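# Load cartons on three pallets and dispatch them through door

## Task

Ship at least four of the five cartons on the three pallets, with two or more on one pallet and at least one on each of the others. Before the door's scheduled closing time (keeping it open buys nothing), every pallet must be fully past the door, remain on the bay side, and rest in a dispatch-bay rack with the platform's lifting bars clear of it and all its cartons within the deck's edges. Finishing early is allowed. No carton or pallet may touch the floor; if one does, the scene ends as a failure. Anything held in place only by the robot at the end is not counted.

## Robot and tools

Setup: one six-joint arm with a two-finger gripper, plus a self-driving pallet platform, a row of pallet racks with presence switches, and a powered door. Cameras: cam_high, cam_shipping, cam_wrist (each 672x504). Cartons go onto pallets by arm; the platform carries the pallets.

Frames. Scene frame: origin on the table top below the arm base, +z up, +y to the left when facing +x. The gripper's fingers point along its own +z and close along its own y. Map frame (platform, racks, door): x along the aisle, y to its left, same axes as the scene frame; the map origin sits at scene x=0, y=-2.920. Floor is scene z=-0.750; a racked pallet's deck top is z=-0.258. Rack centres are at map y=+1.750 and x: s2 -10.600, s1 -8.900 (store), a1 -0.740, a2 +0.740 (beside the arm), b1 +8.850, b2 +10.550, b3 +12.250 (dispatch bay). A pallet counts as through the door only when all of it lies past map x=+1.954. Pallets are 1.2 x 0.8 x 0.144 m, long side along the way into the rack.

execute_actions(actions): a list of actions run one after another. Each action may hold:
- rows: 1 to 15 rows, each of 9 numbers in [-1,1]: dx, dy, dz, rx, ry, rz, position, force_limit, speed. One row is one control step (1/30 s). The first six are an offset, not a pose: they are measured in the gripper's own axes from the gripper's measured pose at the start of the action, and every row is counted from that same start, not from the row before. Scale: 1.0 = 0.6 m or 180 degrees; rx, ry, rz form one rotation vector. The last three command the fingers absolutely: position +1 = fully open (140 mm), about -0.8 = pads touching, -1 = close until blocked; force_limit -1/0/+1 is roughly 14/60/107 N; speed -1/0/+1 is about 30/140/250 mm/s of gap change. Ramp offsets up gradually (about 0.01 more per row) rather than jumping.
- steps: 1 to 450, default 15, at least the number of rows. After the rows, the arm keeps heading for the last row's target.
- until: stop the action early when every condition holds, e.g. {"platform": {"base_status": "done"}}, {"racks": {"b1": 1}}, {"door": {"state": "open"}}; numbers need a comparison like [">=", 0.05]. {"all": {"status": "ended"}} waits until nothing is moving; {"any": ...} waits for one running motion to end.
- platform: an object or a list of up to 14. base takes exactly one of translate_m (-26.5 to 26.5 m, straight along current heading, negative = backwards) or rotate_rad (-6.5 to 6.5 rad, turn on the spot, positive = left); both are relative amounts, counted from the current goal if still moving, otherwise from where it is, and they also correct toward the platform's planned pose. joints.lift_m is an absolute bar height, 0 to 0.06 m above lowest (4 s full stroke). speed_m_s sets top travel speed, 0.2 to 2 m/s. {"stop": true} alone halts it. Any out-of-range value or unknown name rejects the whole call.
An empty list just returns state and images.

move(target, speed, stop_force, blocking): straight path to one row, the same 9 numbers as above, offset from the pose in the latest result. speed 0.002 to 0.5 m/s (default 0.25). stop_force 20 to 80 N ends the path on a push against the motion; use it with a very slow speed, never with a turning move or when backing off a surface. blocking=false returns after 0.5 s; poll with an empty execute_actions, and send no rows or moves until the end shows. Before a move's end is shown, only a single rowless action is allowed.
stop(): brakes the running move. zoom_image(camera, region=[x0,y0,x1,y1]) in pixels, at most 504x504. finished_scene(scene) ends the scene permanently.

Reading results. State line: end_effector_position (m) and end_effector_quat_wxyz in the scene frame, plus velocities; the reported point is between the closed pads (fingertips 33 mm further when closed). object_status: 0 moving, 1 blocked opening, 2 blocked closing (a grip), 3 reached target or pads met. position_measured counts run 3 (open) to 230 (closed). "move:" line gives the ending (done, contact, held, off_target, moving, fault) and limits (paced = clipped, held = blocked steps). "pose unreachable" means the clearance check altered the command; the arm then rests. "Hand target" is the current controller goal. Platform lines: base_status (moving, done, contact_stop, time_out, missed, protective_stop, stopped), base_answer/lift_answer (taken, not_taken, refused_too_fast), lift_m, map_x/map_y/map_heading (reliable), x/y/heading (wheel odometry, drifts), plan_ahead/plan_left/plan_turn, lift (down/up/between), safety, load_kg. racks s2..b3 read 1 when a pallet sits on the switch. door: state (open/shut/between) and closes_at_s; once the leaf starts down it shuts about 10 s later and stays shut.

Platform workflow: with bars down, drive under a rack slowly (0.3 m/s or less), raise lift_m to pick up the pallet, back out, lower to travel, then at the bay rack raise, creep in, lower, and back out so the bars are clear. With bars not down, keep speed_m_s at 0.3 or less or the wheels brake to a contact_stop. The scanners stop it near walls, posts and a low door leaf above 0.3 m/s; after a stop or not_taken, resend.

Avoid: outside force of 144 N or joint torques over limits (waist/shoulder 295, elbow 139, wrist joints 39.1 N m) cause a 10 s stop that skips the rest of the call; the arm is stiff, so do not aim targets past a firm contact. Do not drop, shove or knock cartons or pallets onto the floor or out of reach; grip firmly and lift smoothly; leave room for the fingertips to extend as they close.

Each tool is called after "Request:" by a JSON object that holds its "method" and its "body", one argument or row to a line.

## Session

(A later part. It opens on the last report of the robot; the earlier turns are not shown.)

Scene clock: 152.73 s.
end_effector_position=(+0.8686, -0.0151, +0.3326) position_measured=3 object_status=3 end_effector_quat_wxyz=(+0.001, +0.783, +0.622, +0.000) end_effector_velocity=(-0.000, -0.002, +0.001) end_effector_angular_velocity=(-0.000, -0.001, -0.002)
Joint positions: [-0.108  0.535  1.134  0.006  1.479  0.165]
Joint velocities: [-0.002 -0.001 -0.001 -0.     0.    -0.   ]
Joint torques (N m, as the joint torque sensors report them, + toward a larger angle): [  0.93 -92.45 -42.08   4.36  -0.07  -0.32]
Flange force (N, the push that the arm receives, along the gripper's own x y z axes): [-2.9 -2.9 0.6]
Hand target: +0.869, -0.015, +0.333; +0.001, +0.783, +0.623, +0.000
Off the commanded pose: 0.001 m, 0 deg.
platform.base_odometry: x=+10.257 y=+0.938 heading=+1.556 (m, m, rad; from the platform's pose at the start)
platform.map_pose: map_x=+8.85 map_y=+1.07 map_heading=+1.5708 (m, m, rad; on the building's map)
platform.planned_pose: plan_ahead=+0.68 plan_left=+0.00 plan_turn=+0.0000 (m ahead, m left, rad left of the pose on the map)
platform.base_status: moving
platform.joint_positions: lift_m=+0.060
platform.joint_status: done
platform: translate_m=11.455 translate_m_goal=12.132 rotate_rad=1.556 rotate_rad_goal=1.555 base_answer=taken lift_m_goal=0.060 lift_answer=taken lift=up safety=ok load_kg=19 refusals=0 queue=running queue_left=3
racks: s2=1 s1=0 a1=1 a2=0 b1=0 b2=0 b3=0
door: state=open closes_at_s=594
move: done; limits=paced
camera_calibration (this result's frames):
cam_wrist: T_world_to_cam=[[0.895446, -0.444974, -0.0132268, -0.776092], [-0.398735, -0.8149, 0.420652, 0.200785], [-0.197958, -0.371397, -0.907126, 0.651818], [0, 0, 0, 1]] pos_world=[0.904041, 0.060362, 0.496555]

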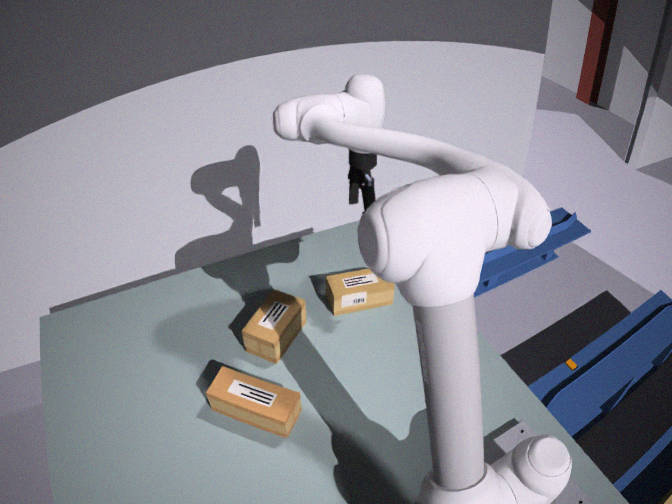

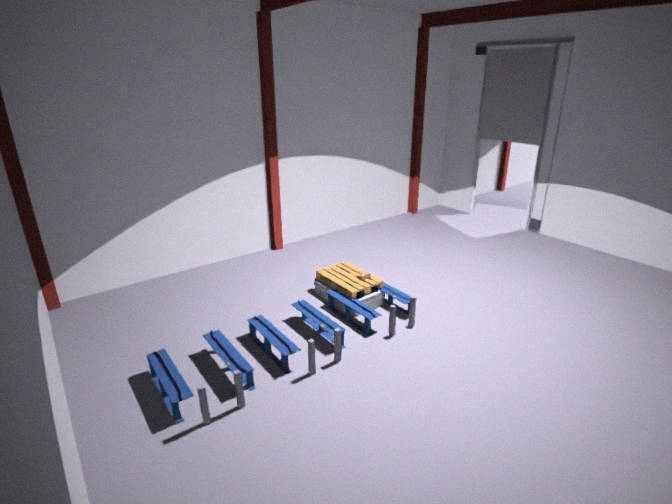

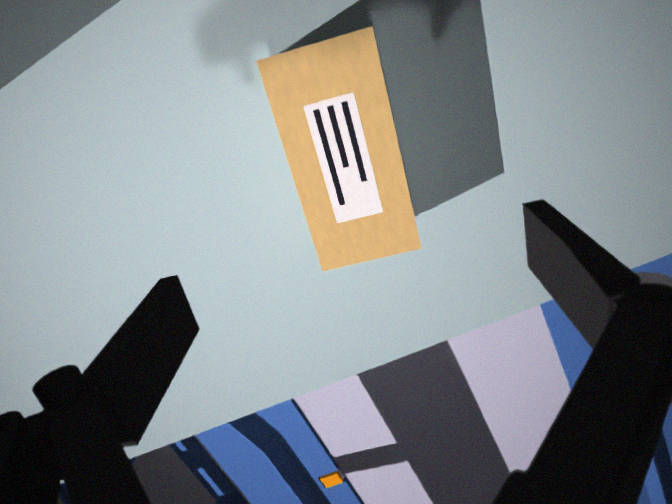

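Request:
{"method": "move", "body": {
  "target": [-0.015,-0.007,0.4627,0,0,0,1,0.3,0.3],
  "speed": 0.3
}}

Request:
{"method": "execute_actions", "body": {
  "actions": [
    {"rows":[[0,0,0,0,0,0,-1,0.3,0.3]],"steps":22}
  ]
}}

Request:
{"method": "move", "body": {
  "target": [0,0,-0.25,0,0,0,-1,0.3,0.3],
  "speed": 0.3
}}

Scene clock: 164.03 s.
end_effector_position=(+0.8629, -0.0232, +0.0551) position_measured=3 object_status=3 end_effector_quat_wxyz=(+0.001, +0.783, +0.622, +0.001) end_effector_velocity=(-0.000, +0.001, -0.000) end_effector_angular_velocity=(+0.000, +0.001, +0.001)
Joint positions: [-0.116  0.668  1.439  0.007  1.041  0.154]
Joint velocities: [ 0.001  0.    -0.     0.     0.    -0.   ]
Joint torques (N m, as the joint torque sensors report them, + toward a larger angle): [ -0.06 -96.95 -35.38   3.72   0.02  -0.25]
Flange force (N, the push that the arm receives, along the gripper's own x y z axes): [-1.2 -1.3 -1.4]
Hand target: +0.863, -0.023, +0.055; +0.001, +0.783, +0.622, +0.000
Off the commanded pose: 0.000 m, 0 deg.
platform.base_odometry: x=+10.251 y=+0.402 heading=+1.556 (m, m, rad; from the platform's pose at the start)
platform.map_pose: map_x=+8.85 map_y=+0.51 map_heading=+1.5708 (m, m, rad; on the building's map)
platform.planned_pose: plan_ahead=-0.51 plan_left=+0.00 plan_turn=+0.0000 (m ahead, m left, rad left of the pose on the map)
platform.base_status: moving
platform.joint_positions: lift_m=+0.000
platform.joint_status: done
platform: translate_m=10.899 translate_m_goal=10.382 rotate_rad=1.556 rotate_rad_goal=1.556 base_answer=taken lift_m_goal=0.000 lift_answer=taken lift=down safety=ok load_kg=-48 refusals=0 queue=running queue_left=1
racks: s2=1 s1=0 a1=1 a2=0 b1=1 b2=0 b3=0
door: state=open closes_at_s=594
move: done
camera_calibration (this result's frames):
cam_wrist: T_world_to_cam=[[0.895382, -0.445105, -0.0131409, -0.778266], [-0.398898, -0.814847, 0.4206, 0.308735], [-0.197919, -0.371355, -0.907151, 0.395977], [0, 0, 0, 1]] pos_world=[0.89837, 0.0522095, 0.21913]

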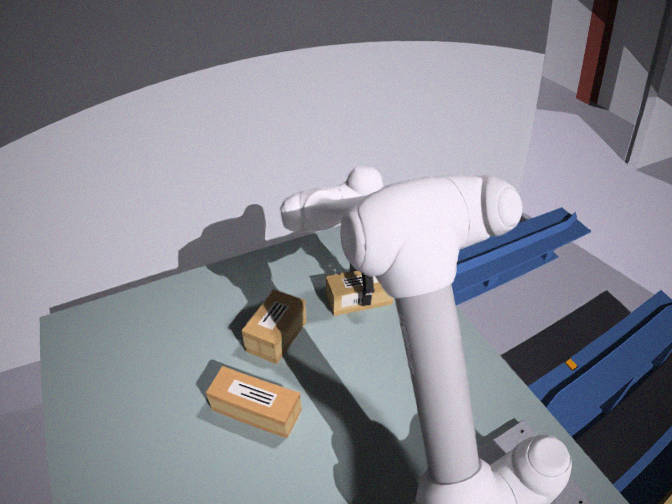

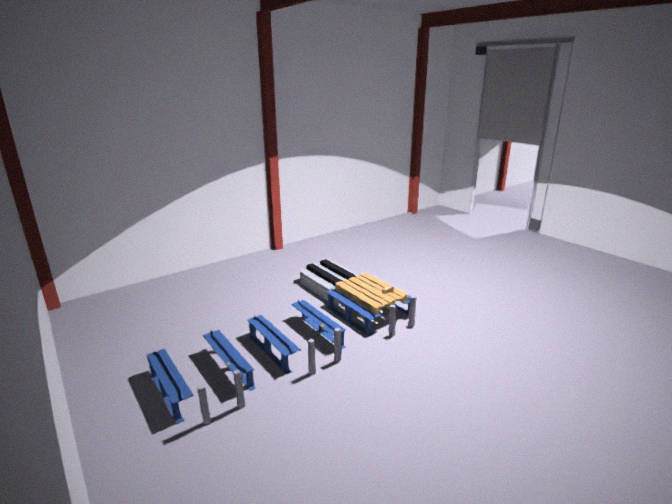

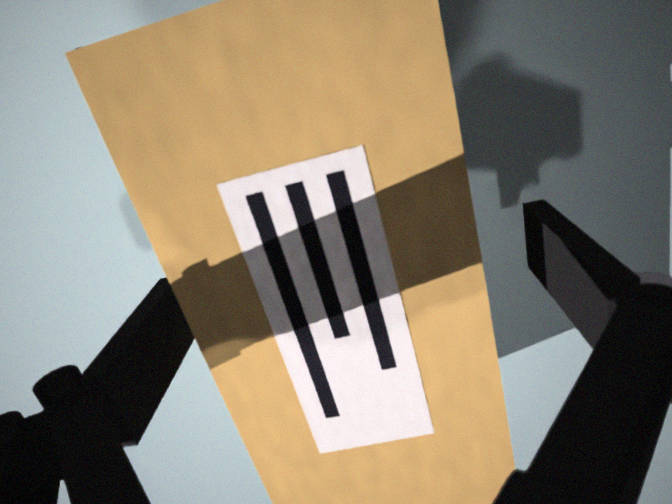

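Scene clock: 164.77 s.
end_effector_position=(+0.8630, -0.0232, +0.0552) position_measured=83 object_status=2 end_effector_quat_wxyz=(+0.001, +0.783, +0.622, +0.001) end_effector_velocity=(-0.000, +0.000, -0.001) end_effector_angular_velocity=(+0.000, +0.002, +0.000)
Joint positions: [-0.116  0.668  1.439  0.007  1.041  0.154]
Joint velocities: [ 0.     0.001  0.    -0.     0.001 -0.   ]
Joint torques (N m, as the joint torque sensors report them, + toward a larger angle): [ -0.25 -83.62 -25.53   3.34   0.32  -0.31]
Flange force (N, the push that the arm receives, along the gripper's own x y z axes): [0.3 3.7 -18.9]
Hand target: +0.863, -0.023, +0.055; +0.001, +0.783, +0.622, +0.001
Off the commanded pose: 0.000 m, 0 deg.
platform.base_odometry: x=+10.247 y=+0.182 heading=+1.557 (m, m, rad; from the platform's pose at the start)
platform.map_pose: map_x=+8.85 map_y=+0.29 map_heading=+1.5708 (m, m, rad; on the building's map)
platform.planned_pose: plan_ahead=-0.29 plan_left=+0.00 plan_turn=+0.0000 (m ahead, m left, rad left of the pose on the map)
platform.base_status: moving
platform.joint_positions: lift_m=+0.000
platform.joint_status: done
platform: translate_m=10.679 translate_m_goal=10.382 rotate_rad=1.557 rotate_rad_goal=1.556 base_answer=taken lift_m_goal=0.000 lift_answer=taken lift=down safety=ok load_kg=-48 refusals=0 queue=running queue_left=1
racks: s2=1 s1=0 a1=1 a2=0 b1=1 b2=0 b3=0
door: state=open closes_at_s=594
camera_calibration (this result's frames):
cam_wrist: T_world_to_cam=[[0.895391, -0.445088, -0.0130761, -0.778306], [-0.398916, -0.814862, 0.420555, 0.308764], [-0.197839, -0.371345, -0.907173, 0.39593], [0, 0, 0, 1]] pos_world=[0.89839, 0.0522126, 0.219147]

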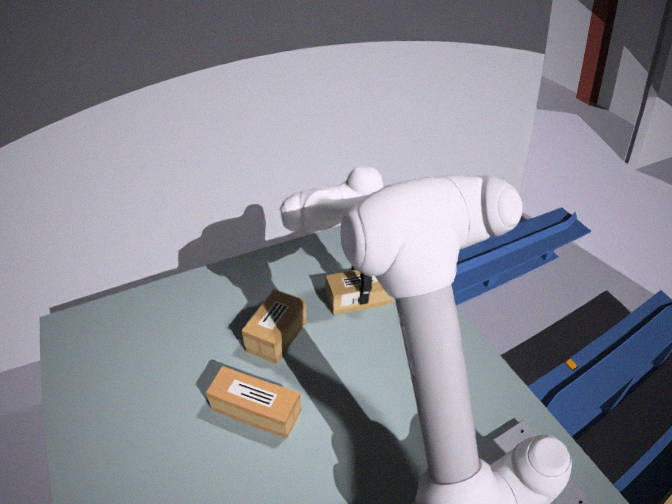

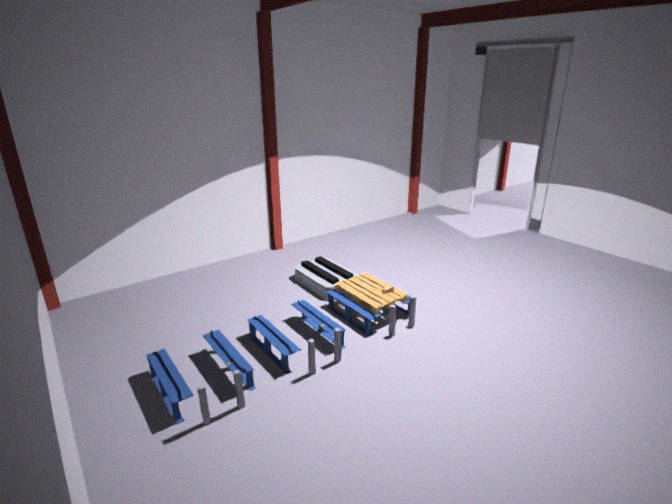

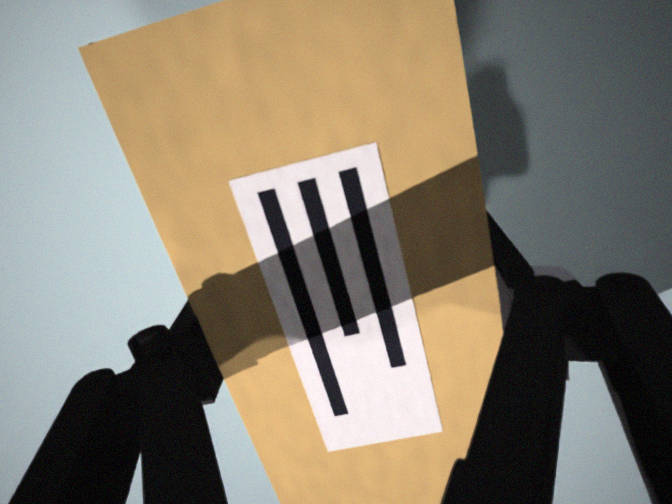

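Scene clock: 165.67 s.
end_effector_position=(+0.8627, -0.0231, +0.2052) position_measured=83 object_status=2 end_effector_quat_wxyz=(+0.001, +0.783, +0.622, +0.001) end_effector_velocity=(+0.000, -0.000, -0.001) end_effector_angular_velocity=(-0.001, +0.002, +0.001)
Joint positions: [-0.117  0.567  1.314  0.006  1.265  0.155]
Joint velocities: [ 0.     0.002 -0.001 -0.001  0.    -0.   ]
Joint torques (N m, as the joint torque sensors report them, + toward a larger angle): [  0.64 -97.46 -42.41   4.27  -0.01  -0.24]
Flange force (N, the push that the arm receives, along the gripper's own x y z axes): [-1.9 -2.2 4.3]
Hand target: +0.863, -0.023, +0.205; +0.001, +0.783, +0.622, +0.001
Off the commanded pose: 0.000 m, 0 deg.
platform.base_odometry: x=+10.244 y=-0.074 heading=+1.557 (m, m, rad; from the platform's pose at the start)
platform.map_pose: map_x=+8.85 map_y=+0.04 map_heading=+1.5708 (m, m, rad; on the building's map)
platform.planned_pose: plan_ahead=-0.04 plan_left=+0.00 plan_turn=+0.0000 (m ahead, m left, rad left of the pose on the map)
platform.base_status: moving
platform.joint_positions: lift_m=+0.000
platform.joint_status: done
platform: translate_m=10.427 translate_m_goal=10.382 rotate_rad=1.557 rotate_rad_goal=1.556 base_answer=taken lift_m_goal=0.000 lift_answer=taken lift=down safety=ok load_kg=-48 refusals=0 queue=running queue_left=1
racks: s2=1 s1=0 a1=1 a2=0 b1=1 b2=0 b3=0
door: state=open closes_at_s=594
move: done
camera_calibration (this result's frames):
cam_wrist: T_world_to_cam=[[0.895423, -0.445029, -0.0129007, -0.776076], [-0.398929, -0.814857, 0.420553, 0.24566], [-0.197671, -0.371426, -0.907176, 0.531908], [0, 0, 0, 1]] pos_world=[0.89806, 0.0523655, 0.369209]

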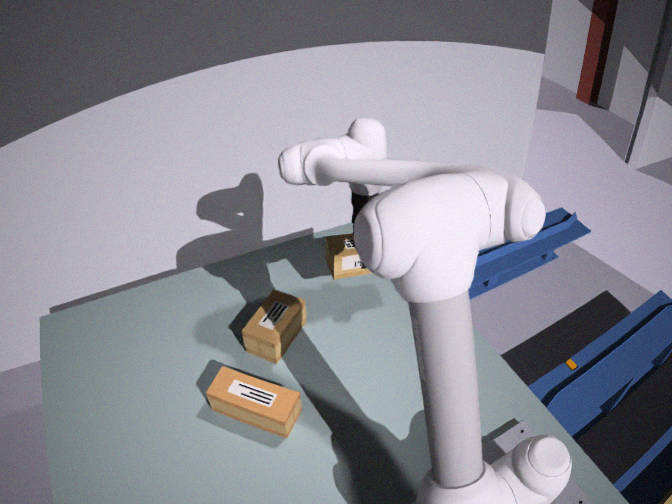

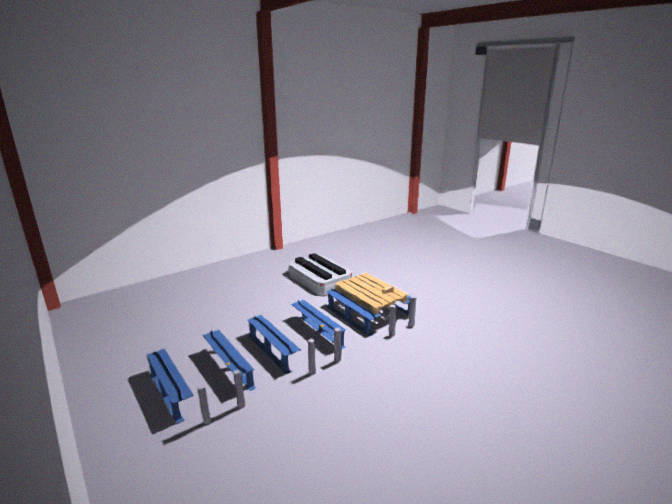

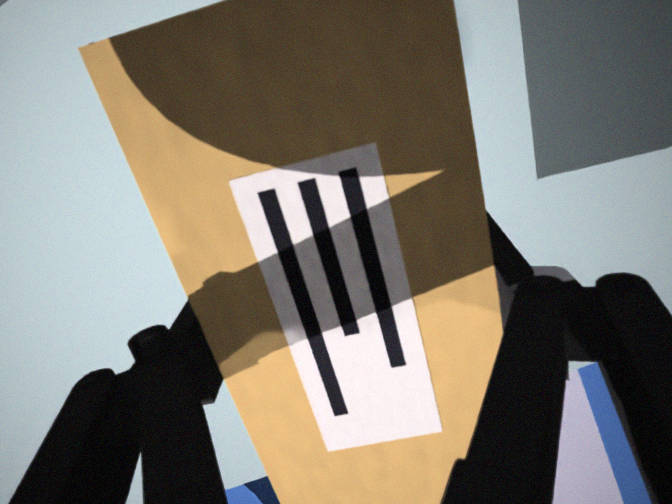

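Request:
{"method": "execute_actions", "body": {
  "actions": [
    {"steps":150,"until":{"all":{"status":"ended"}}},
    {"platform":[{"base":{"translate_m":-9.59},"speed_m_s":2},{"base":{"rotate_rad":1.5708}},{"base":{"translate_m":1.75},"speed_m_s":0.3}],"steps":1}
  ]
}}

Request:
{"method": "move", "body": {
  "target": [-0.989,-0.529,0,0,0,0.0944,-1,0.3,0.3],
  "speed": 0.45
}}

Request:
{"method": "move", "body": {
  "target": [-0.6915,-0.6977,0.075,0,0,0.1667,-1,0.3,0.3],
  "speed": 0.45
}}

Request:
{"method": "move", "body": {
  "target": [-0.6867,-0.3772,0.3667,0,0,0.1667,-1,0.3,0.3],
  "speed": 0.4
}}

Request:
{"method": "move", "body": {
  "target": [0,0,0.21,0,0,0,-1,0.3,0.3],
  "speed": 0.15
}}

Scene clock: 176.10 s.
end_effector_position=(+0.8627, -0.0230, +0.2051) position_measured=83 object_status=2 end_effector_quat_wxyz=(+0.001, +0.783, +0.622, +0.001) end_effector_velocity=(+0.000, -0.001, -0.000) end_effector_angular_velocity=(-0.000, -0.000, -0.001)
Joint positions: [-0.117  0.568  1.314  0.006  1.265  0.155]
Joint velocities: [-0.001  0.     0.    -0.    -0.     0.   ]
Joint torques (N m, as the joint torque sensors report them, + toward a larger angle): [  0.15 -98.13 -42.51   4.25   0.03  -0.28]
Flange force (N, the push that the arm receives, along the gripper's own x y z axes): [-1.2 -1.6 4.5]
Flange force at the end of the 1st action (N, along the gripper's axes at the end of the call): [-2.6 -3.9 4.3]
Hand target: +0.863, -0.023, +0.205; +0.001, +0.783, +0.622, +0.001
Off the commanded pose: 0.000 m, 0 deg.
platform.base_odometry: x=+10.243 y=-0.125 heading=-0.014 (m, m, rad; from the platform's pose at the start)
platform.map_pose: map_x=+8.85 map_y=+0.00 map_heading=+0.0000 (m, m, rad; on the building's map)
platform.planned_pose: plan_ahead=-9.59 plan_left=+0.00 plan_turn=+0.0000 (m ahead, m left, rad left of the pose on the map)
platform.base_status: moving
platform.joint_positions: lift_m=+0.000
platform.joint_status: done
platform: translate_m=10.381 translate_m_goal=0.792 rotate_rad=-0.014 rotate_rad_goal=-0.014 base_answer=taken lift_m_goal=0.000 lift_answer=taken lift=down safety=ok load_kg=-48 refusals=0 queue=running queue_left=2
racks: s2=1 s1=0 a1=1 a2=0 b1=1 b2=0 b3=0
door: state=open closes_at_s=594
camera_calibration (this result's frames):
cam_wrist: T_world_to_cam=[[0.895414, -0.445043, -0.0130843, -0.776038], [-0.398876, -0.814891, 0.420536, 0.245719], [-0.197819, -0.371335, -0.907182, 0.531925], [0, 0, 0, 1]] pos_world=[0.898112, 0.0523864, 0.369065]

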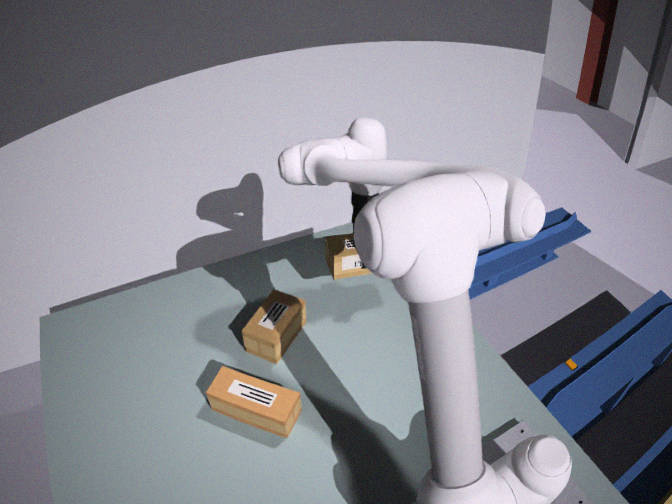

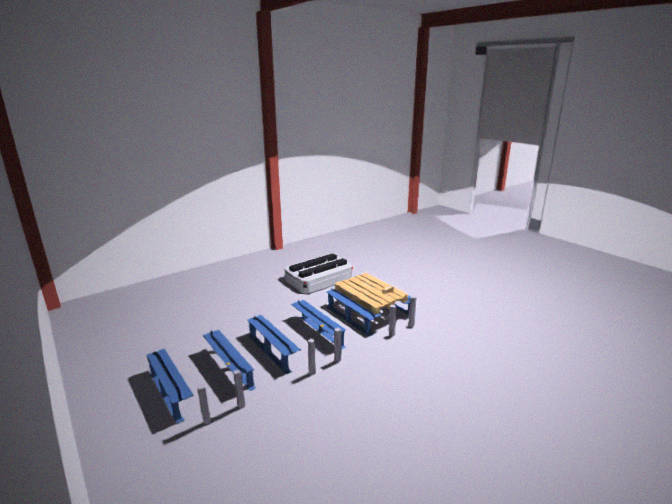

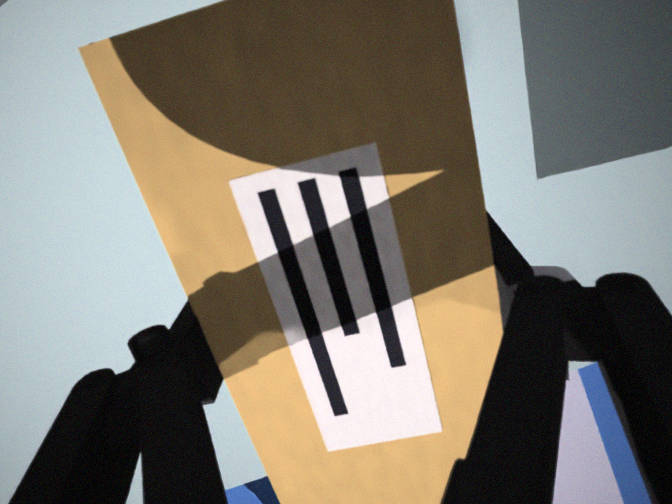

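Scene clock: 178.10 s.
end_effector_position=(+0.4198, -0.5289, +0.2047) position_measured=83 object_status=2 end_effector_quat_wxyz=(+0.001, +0.866, +0.500, +0.001) end_effector_velocity=(-0.000, -0.000, -0.001) end_effector_angular_velocity=(+0.001, +0.002, +0.001)
Joint positions: [-0.997  0.288  1.734 -0.001  1.128 -0.426]
Joint velocities: [ 0.     0.001 -0.    -0.001  0.     0.   ]
Joint torques (N m, as the joint torque sensors report them, + toward a larger angle): [  2.48 -67.85 -40.01   3.96   0.05  -0.28]
Flange force (N, the push that the arm receives, along the gripper's own x y z axes): [-2.9 -3.2 4.0]
Hand target: +0.420, -0.529, +0.205; +0.001, +0.866, +0.500, +0.001
Off the commanded pose: 0.001 m, 0 deg.
platform.base_odometry: x=+9.491 y=-0.112 heading=-0.017 (m, m, rad; from the platform's pose at the start)
platform.map_pose: map_x=+8.07 map_y=+0.00 map_heading=-0.0044 (m, m, rad; on the building's map)
platform.planned_pose: plan_ahead=-8.81 plan_left=-0.04 plan_turn=+0.0044 (m ahead, m left, rad left of the pose on the map)
platform.base_status: moving
platform.joint_positions: lift_m=+0.000
platform.joint_status: done
platform: translate_m=9.605 translate_m_goal=0.792 rotate_rad=-0.017 rotate_rad_goal=-0.016 base_answer=taken lift_m_goal=0.000 lift_answer=taken lift=down safety=ok load_kg=-48 refusals=0 queue=running queue_left=2
racks: s2=1 s1=0 a1=1 a2=0 b1=1 b2=0 b3=0
door: state=open closes_at_s=594
move: done
camera_calibration (this result's frames):
cam_wrist: T_world_to_cam=[[0.726326, -0.68723, -0.0128816, -0.661802], [-0.619693, -0.662825, 0.420289, -0.169813], [-0.297374, -0.297284, -0.907299, 0.337147], [0, 0, 0, 1]] pos_world=[0.475711, -0.467138, 0.368739]

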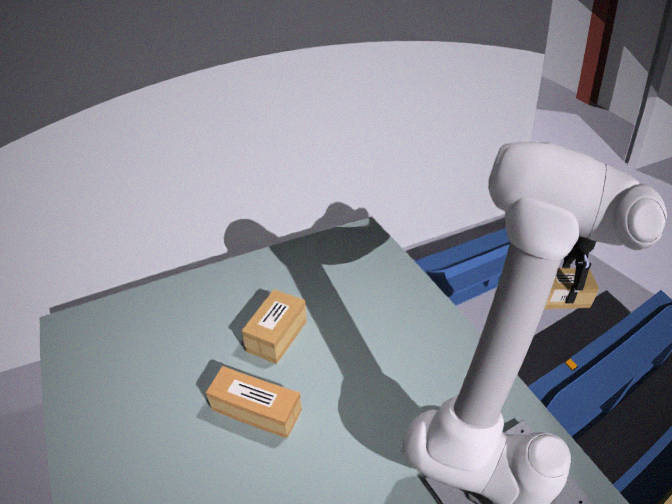

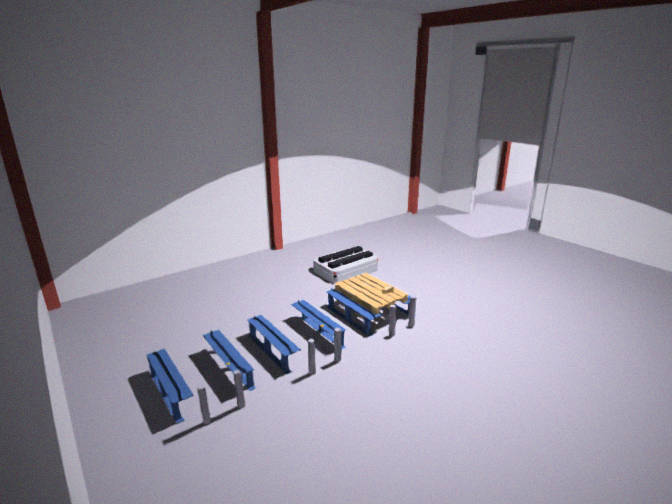

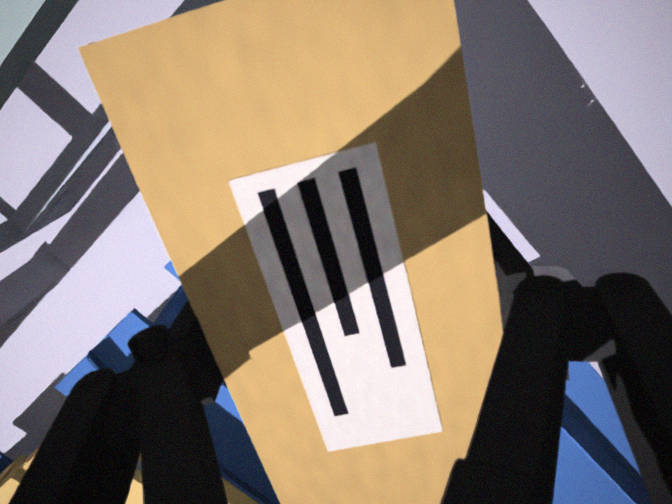

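Scene clock: 179.87 s.
end_effector_position=(-0.1495, -0.6786, +0.1591) position_measured=83 object_status=2 end_effector_quat_wxyz=(+0.001, +0.966, +0.259, +0.001) end_effector_velocity=(-0.001, -0.000, +0.001) end_effector_angular_velocity=(-0.003, +0.001, -0.001)
Joint positions: [-1.879  0.345  1.741 -0.008  1.06  -0.781]
Joint velocities: [-0.001 -0.001 -0.001 -0.001 -0.001 -0.   ]
Joint torques (N m, as the joint torque sensors report them, + toward a larger angle): [  2.   -72.62 -39.29   3.98   0.06  -0.27]
Flange force (N, the push that the arm receives, along the gripper's own x y z axes): [1.4 -4.0 3.9]
Hand target: -0.150, -0.679, +0.159; +0.001, +0.966, +0.259, +0.001
Off the commanded pose: 0.001 m, 0 deg.
platform.base_odometry: x=+7.596 y=-0.087 heading=-0.018 (m, m, rad; from the platform's pose at the start)
platform.map_pose: map_x=+6.10 map_y=+0.00 map_heading=+0.0000 (m, m, rad; on the building's map)
platform.planned_pose: plan_ahead=-6.84 plan_left=+0.00 plan_turn=+0.0000 (m ahead, m left, rad left of the pose on the map)
platform.base_status: moving
platform.joint_positions: lift_m=+0.000
platform.joint_status: done
platform: translate_m=7.687 translate_m_goal=0.792 rotate_rad=-0.019 rotate_rad_goal=-0.019 base_answer=taken lift_m_goal=0.000 lift_answer=taken lift=down safety=ok load_kg=-48 refusals=0 queue=running queue_left=2
racks: s2=1 s1=0 a1=1 a2=0 b1=1 b2=0 b3=0
door: state=open closes_at_s=594
move: done
camera_calibration (this result's frames):
cam_wrist: T_world_to_cam=[[0.285344, -0.958333, -0.0132689, -0.601586], [-0.868343, -0.264359, 0.419637, -0.369316], [-0.40566, -0.108219, -0.907595, 0.194065], [0, 0, 0, 1]] pos_world=[-0.0703098, -0.65315, 0.323129]

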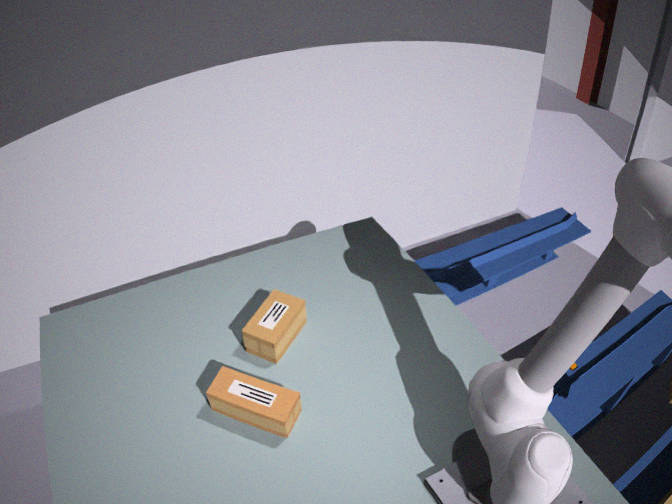

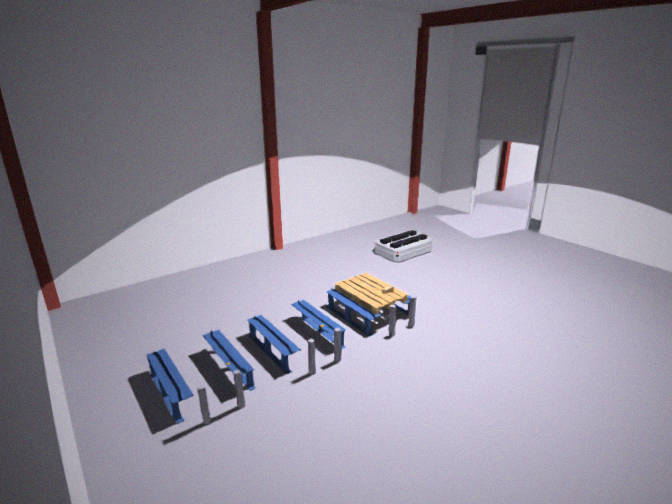

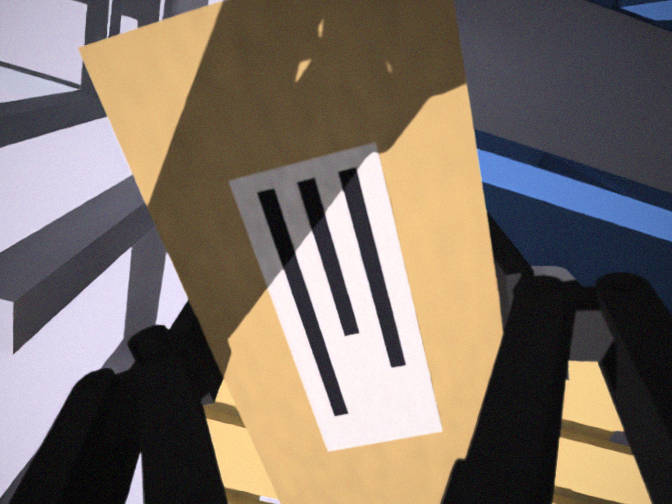

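Scene clock: 181.63 s.
end_effector_position=(-0.6190, -0.6890, -0.0613) position_measured=83 object_status=2 end_effector_quat_wxyz=(+0.001, +1.000, -0.000, +0.001) end_effector_velocity=(-0.001, +0.001, -0.001) end_effector_angular_velocity=(+0.001, +0.000, +0.000)
Joint positions: [-2.384  0.85   1.326 -0.01   0.966 -0.761]
Joint velocities: [-0.001  0.001 -0.    -0.001  0.    -0.001]
Joint torques (N m, as the joint torque sensors report them, + toward a larger angle): [   2.26 -114.65  -36.7     3.69    0.01   -0.23]
Flange force (N, the push that the arm receives, along the gripper's own x y z axes): [1.3 -2.7 3.8]
Hand target: -0.619, -0.689, -0.061; +0.001, +1.000, -0.000, +0.001
Off the commanded pose: 0.001 m, 0 deg.
platform.base_odometry: x=+4.624 y=-0.001 heading=-0.016 (m, m, rad; from the platform's pose at the start)
platform.map_pose: map_x=+3.18 map_y=+0.01 map_heading=+0.0131 (m, m, rad; on the building's map)
platform.planned_pose: plan_ahead=-3.92 plan_left=+0.04 plan_turn=-0.0131 (m ahead, m left, rad left of the pose on the map)
platform.base_status: moving
platform.joint_positions: lift_m=+0.000
platform.joint_status: done
platform: translate_m=4.704 translate_m_goal=0.792 rotate_rad=-0.015 rotate_rad_goal=-0.013 base_answer=taken lift_m_goal=0.000 lift_answer=taken lift=down safety=ok load_kg=-48 refusals=0 queue=running queue_left=2
racks: s2=1 s1=0 a1=1 a2=0 b1=1 b2=0 b3=0
door: state=open closes_at_s=594
move: done
camera_calibration (this result's frames):
cam_wrist: T_world_to_cam=[[-0.232148, -0.972579, -0.0140373, -0.810685], [-0.884481, 0.205071, 0.419094, -0.373895], [-0.404724, 0.109708, -0.907834, -0.0467501], [0, 0, 0, 1]] pos_world=[-0.537823, -0.706651, 0.102876]

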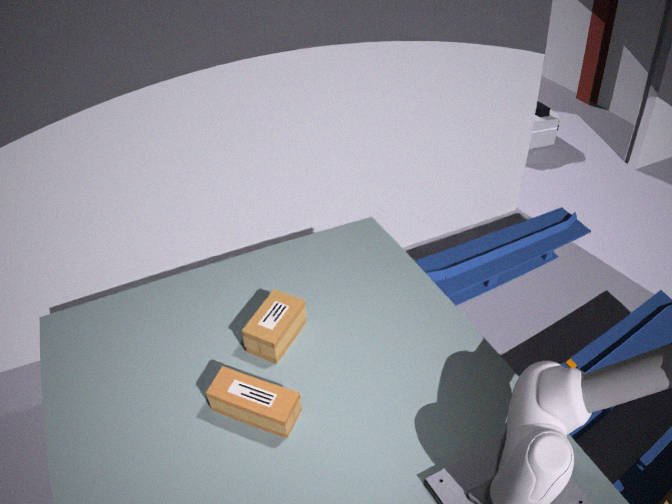

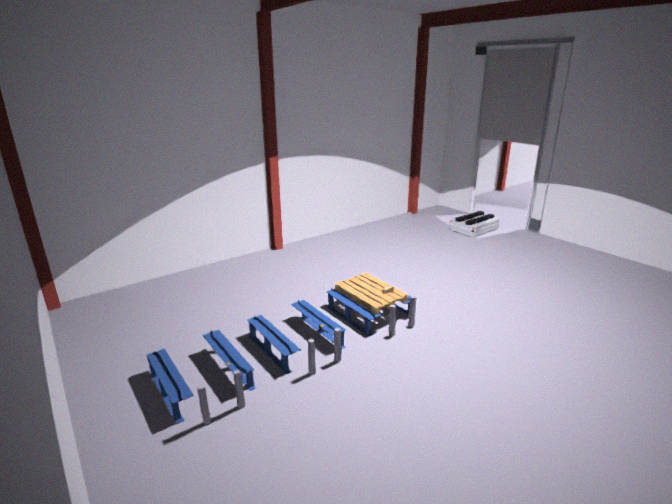

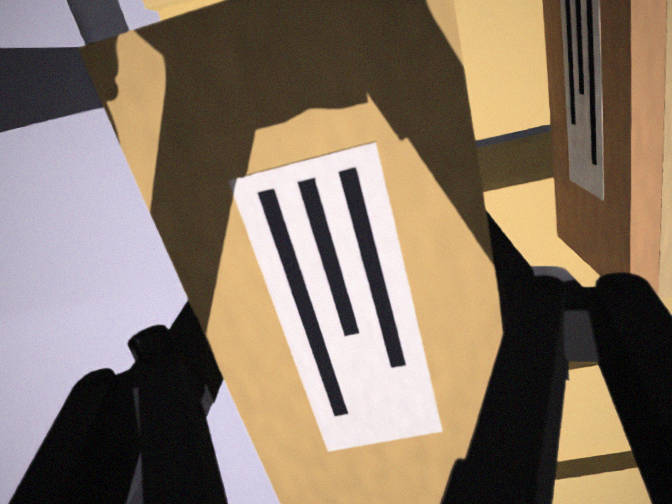

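Scene clock: 182.80 s.
end_effector_position=(-0.6189, -0.6892, -0.1871) position_measured=83 object_status=2 end_effector_quat_wxyz=(+0.001, +1.000, -0.000, +0.001) end_effector_velocity=(+0.001, -0.000, -0.001) end_effector_angular_velocity=(+0.001, -0.001, -0.001)
Joint positions: [-2.386  0.981  1.336 -0.011  0.824 -0.76 ]
Joint velocities: [ 0.     0.001  0.     0.001 -0.     0.001]
Joint torques (N m, as the joint torque sensors report them, + toward a larger angle): [   2.39 -119.5   -32.89    3.51    0.18   -0.36]
Flange force (N, the push that the arm receives, along the gripper's own x y z axes): [2.0 -2.4 3.1]
Hand target: -0.619, -0.689, -0.187; +0.001, +1.000, -0.000, +0.001
Off the commanded pose: 0.000 m, 0 deg.
platform.base_odometry: x=+2.877 y=+0.004 heading=+0.000 (m, m, rad; from the platform's pose at the start)
platform.map_pose: map_x=+1.43 map_y=+0.01 map_heading=+0.0131 (m, m, rad; on the building's map)
platform.planned_pose: plan_ahead=-2.17 plan_left=+0.02 plan_turn=-0.0131 (m ahead, m left, rad left of the pose on the map)
platform.base_status: moving
platform.joint_positions: lift_m=+0.000
platform.joint_status: done
platform: translate_m=2.971 translate_m_goal=0.792 rotate_rad=-0.001 rotate_rad_goal=-0.003 base_answer=taken lift_m_goal=0.000 lift_answer=taken lift=down safety=ok load_kg=-48 refusals=0 queue=running queue_left=2
racks: s2=1 s1=0 a1=1 a2=0 b1=1 b2=0 b3=0
door: state=open closes_at_s=594
move: done
camera_calibration (this result's frames):
cam_wrist: T_world_to_cam=[[-0.232149, -0.972579, -0.0140096, -0.812659], [-0.88444, 0.205072, 0.41918, -0.32098], [-0.404813, 0.109703, -0.907795, -0.161043], [0, 0, 0, 1]] pos_world=[-0.537737, -0.706885, -0.0230308]

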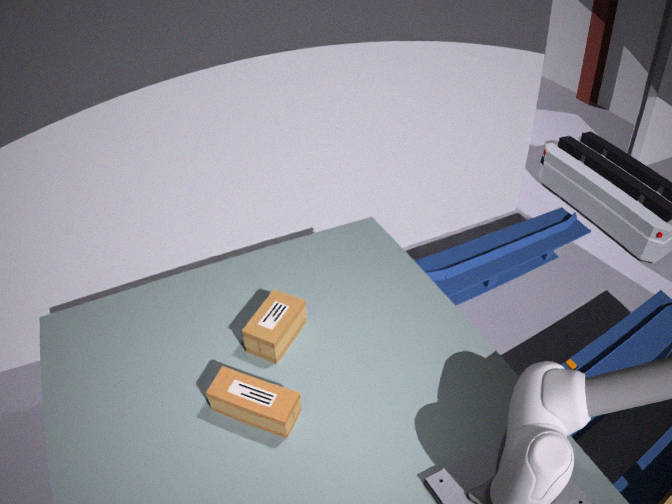

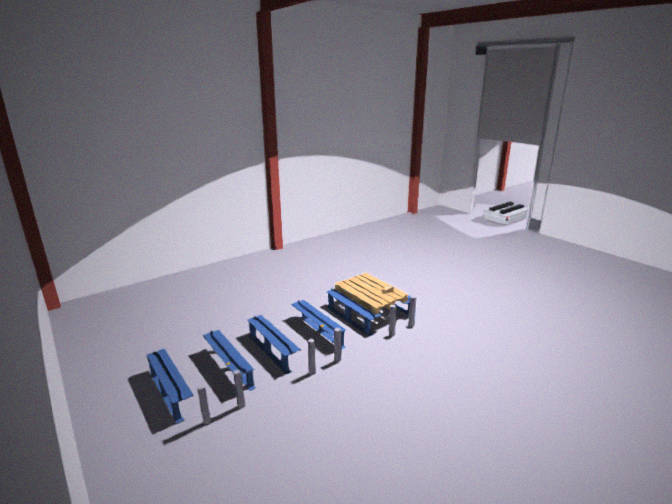

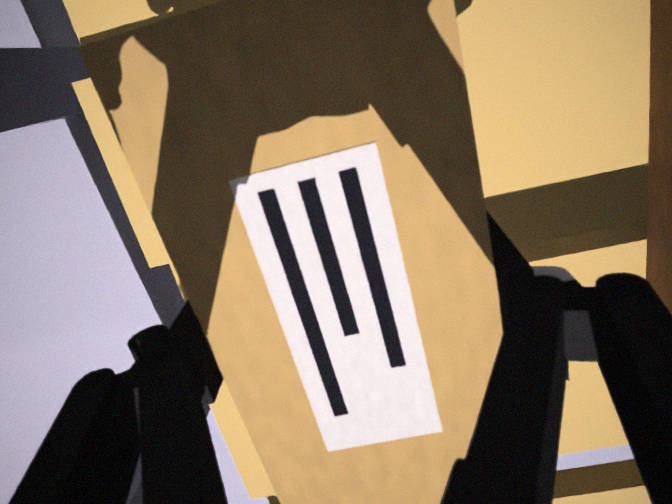

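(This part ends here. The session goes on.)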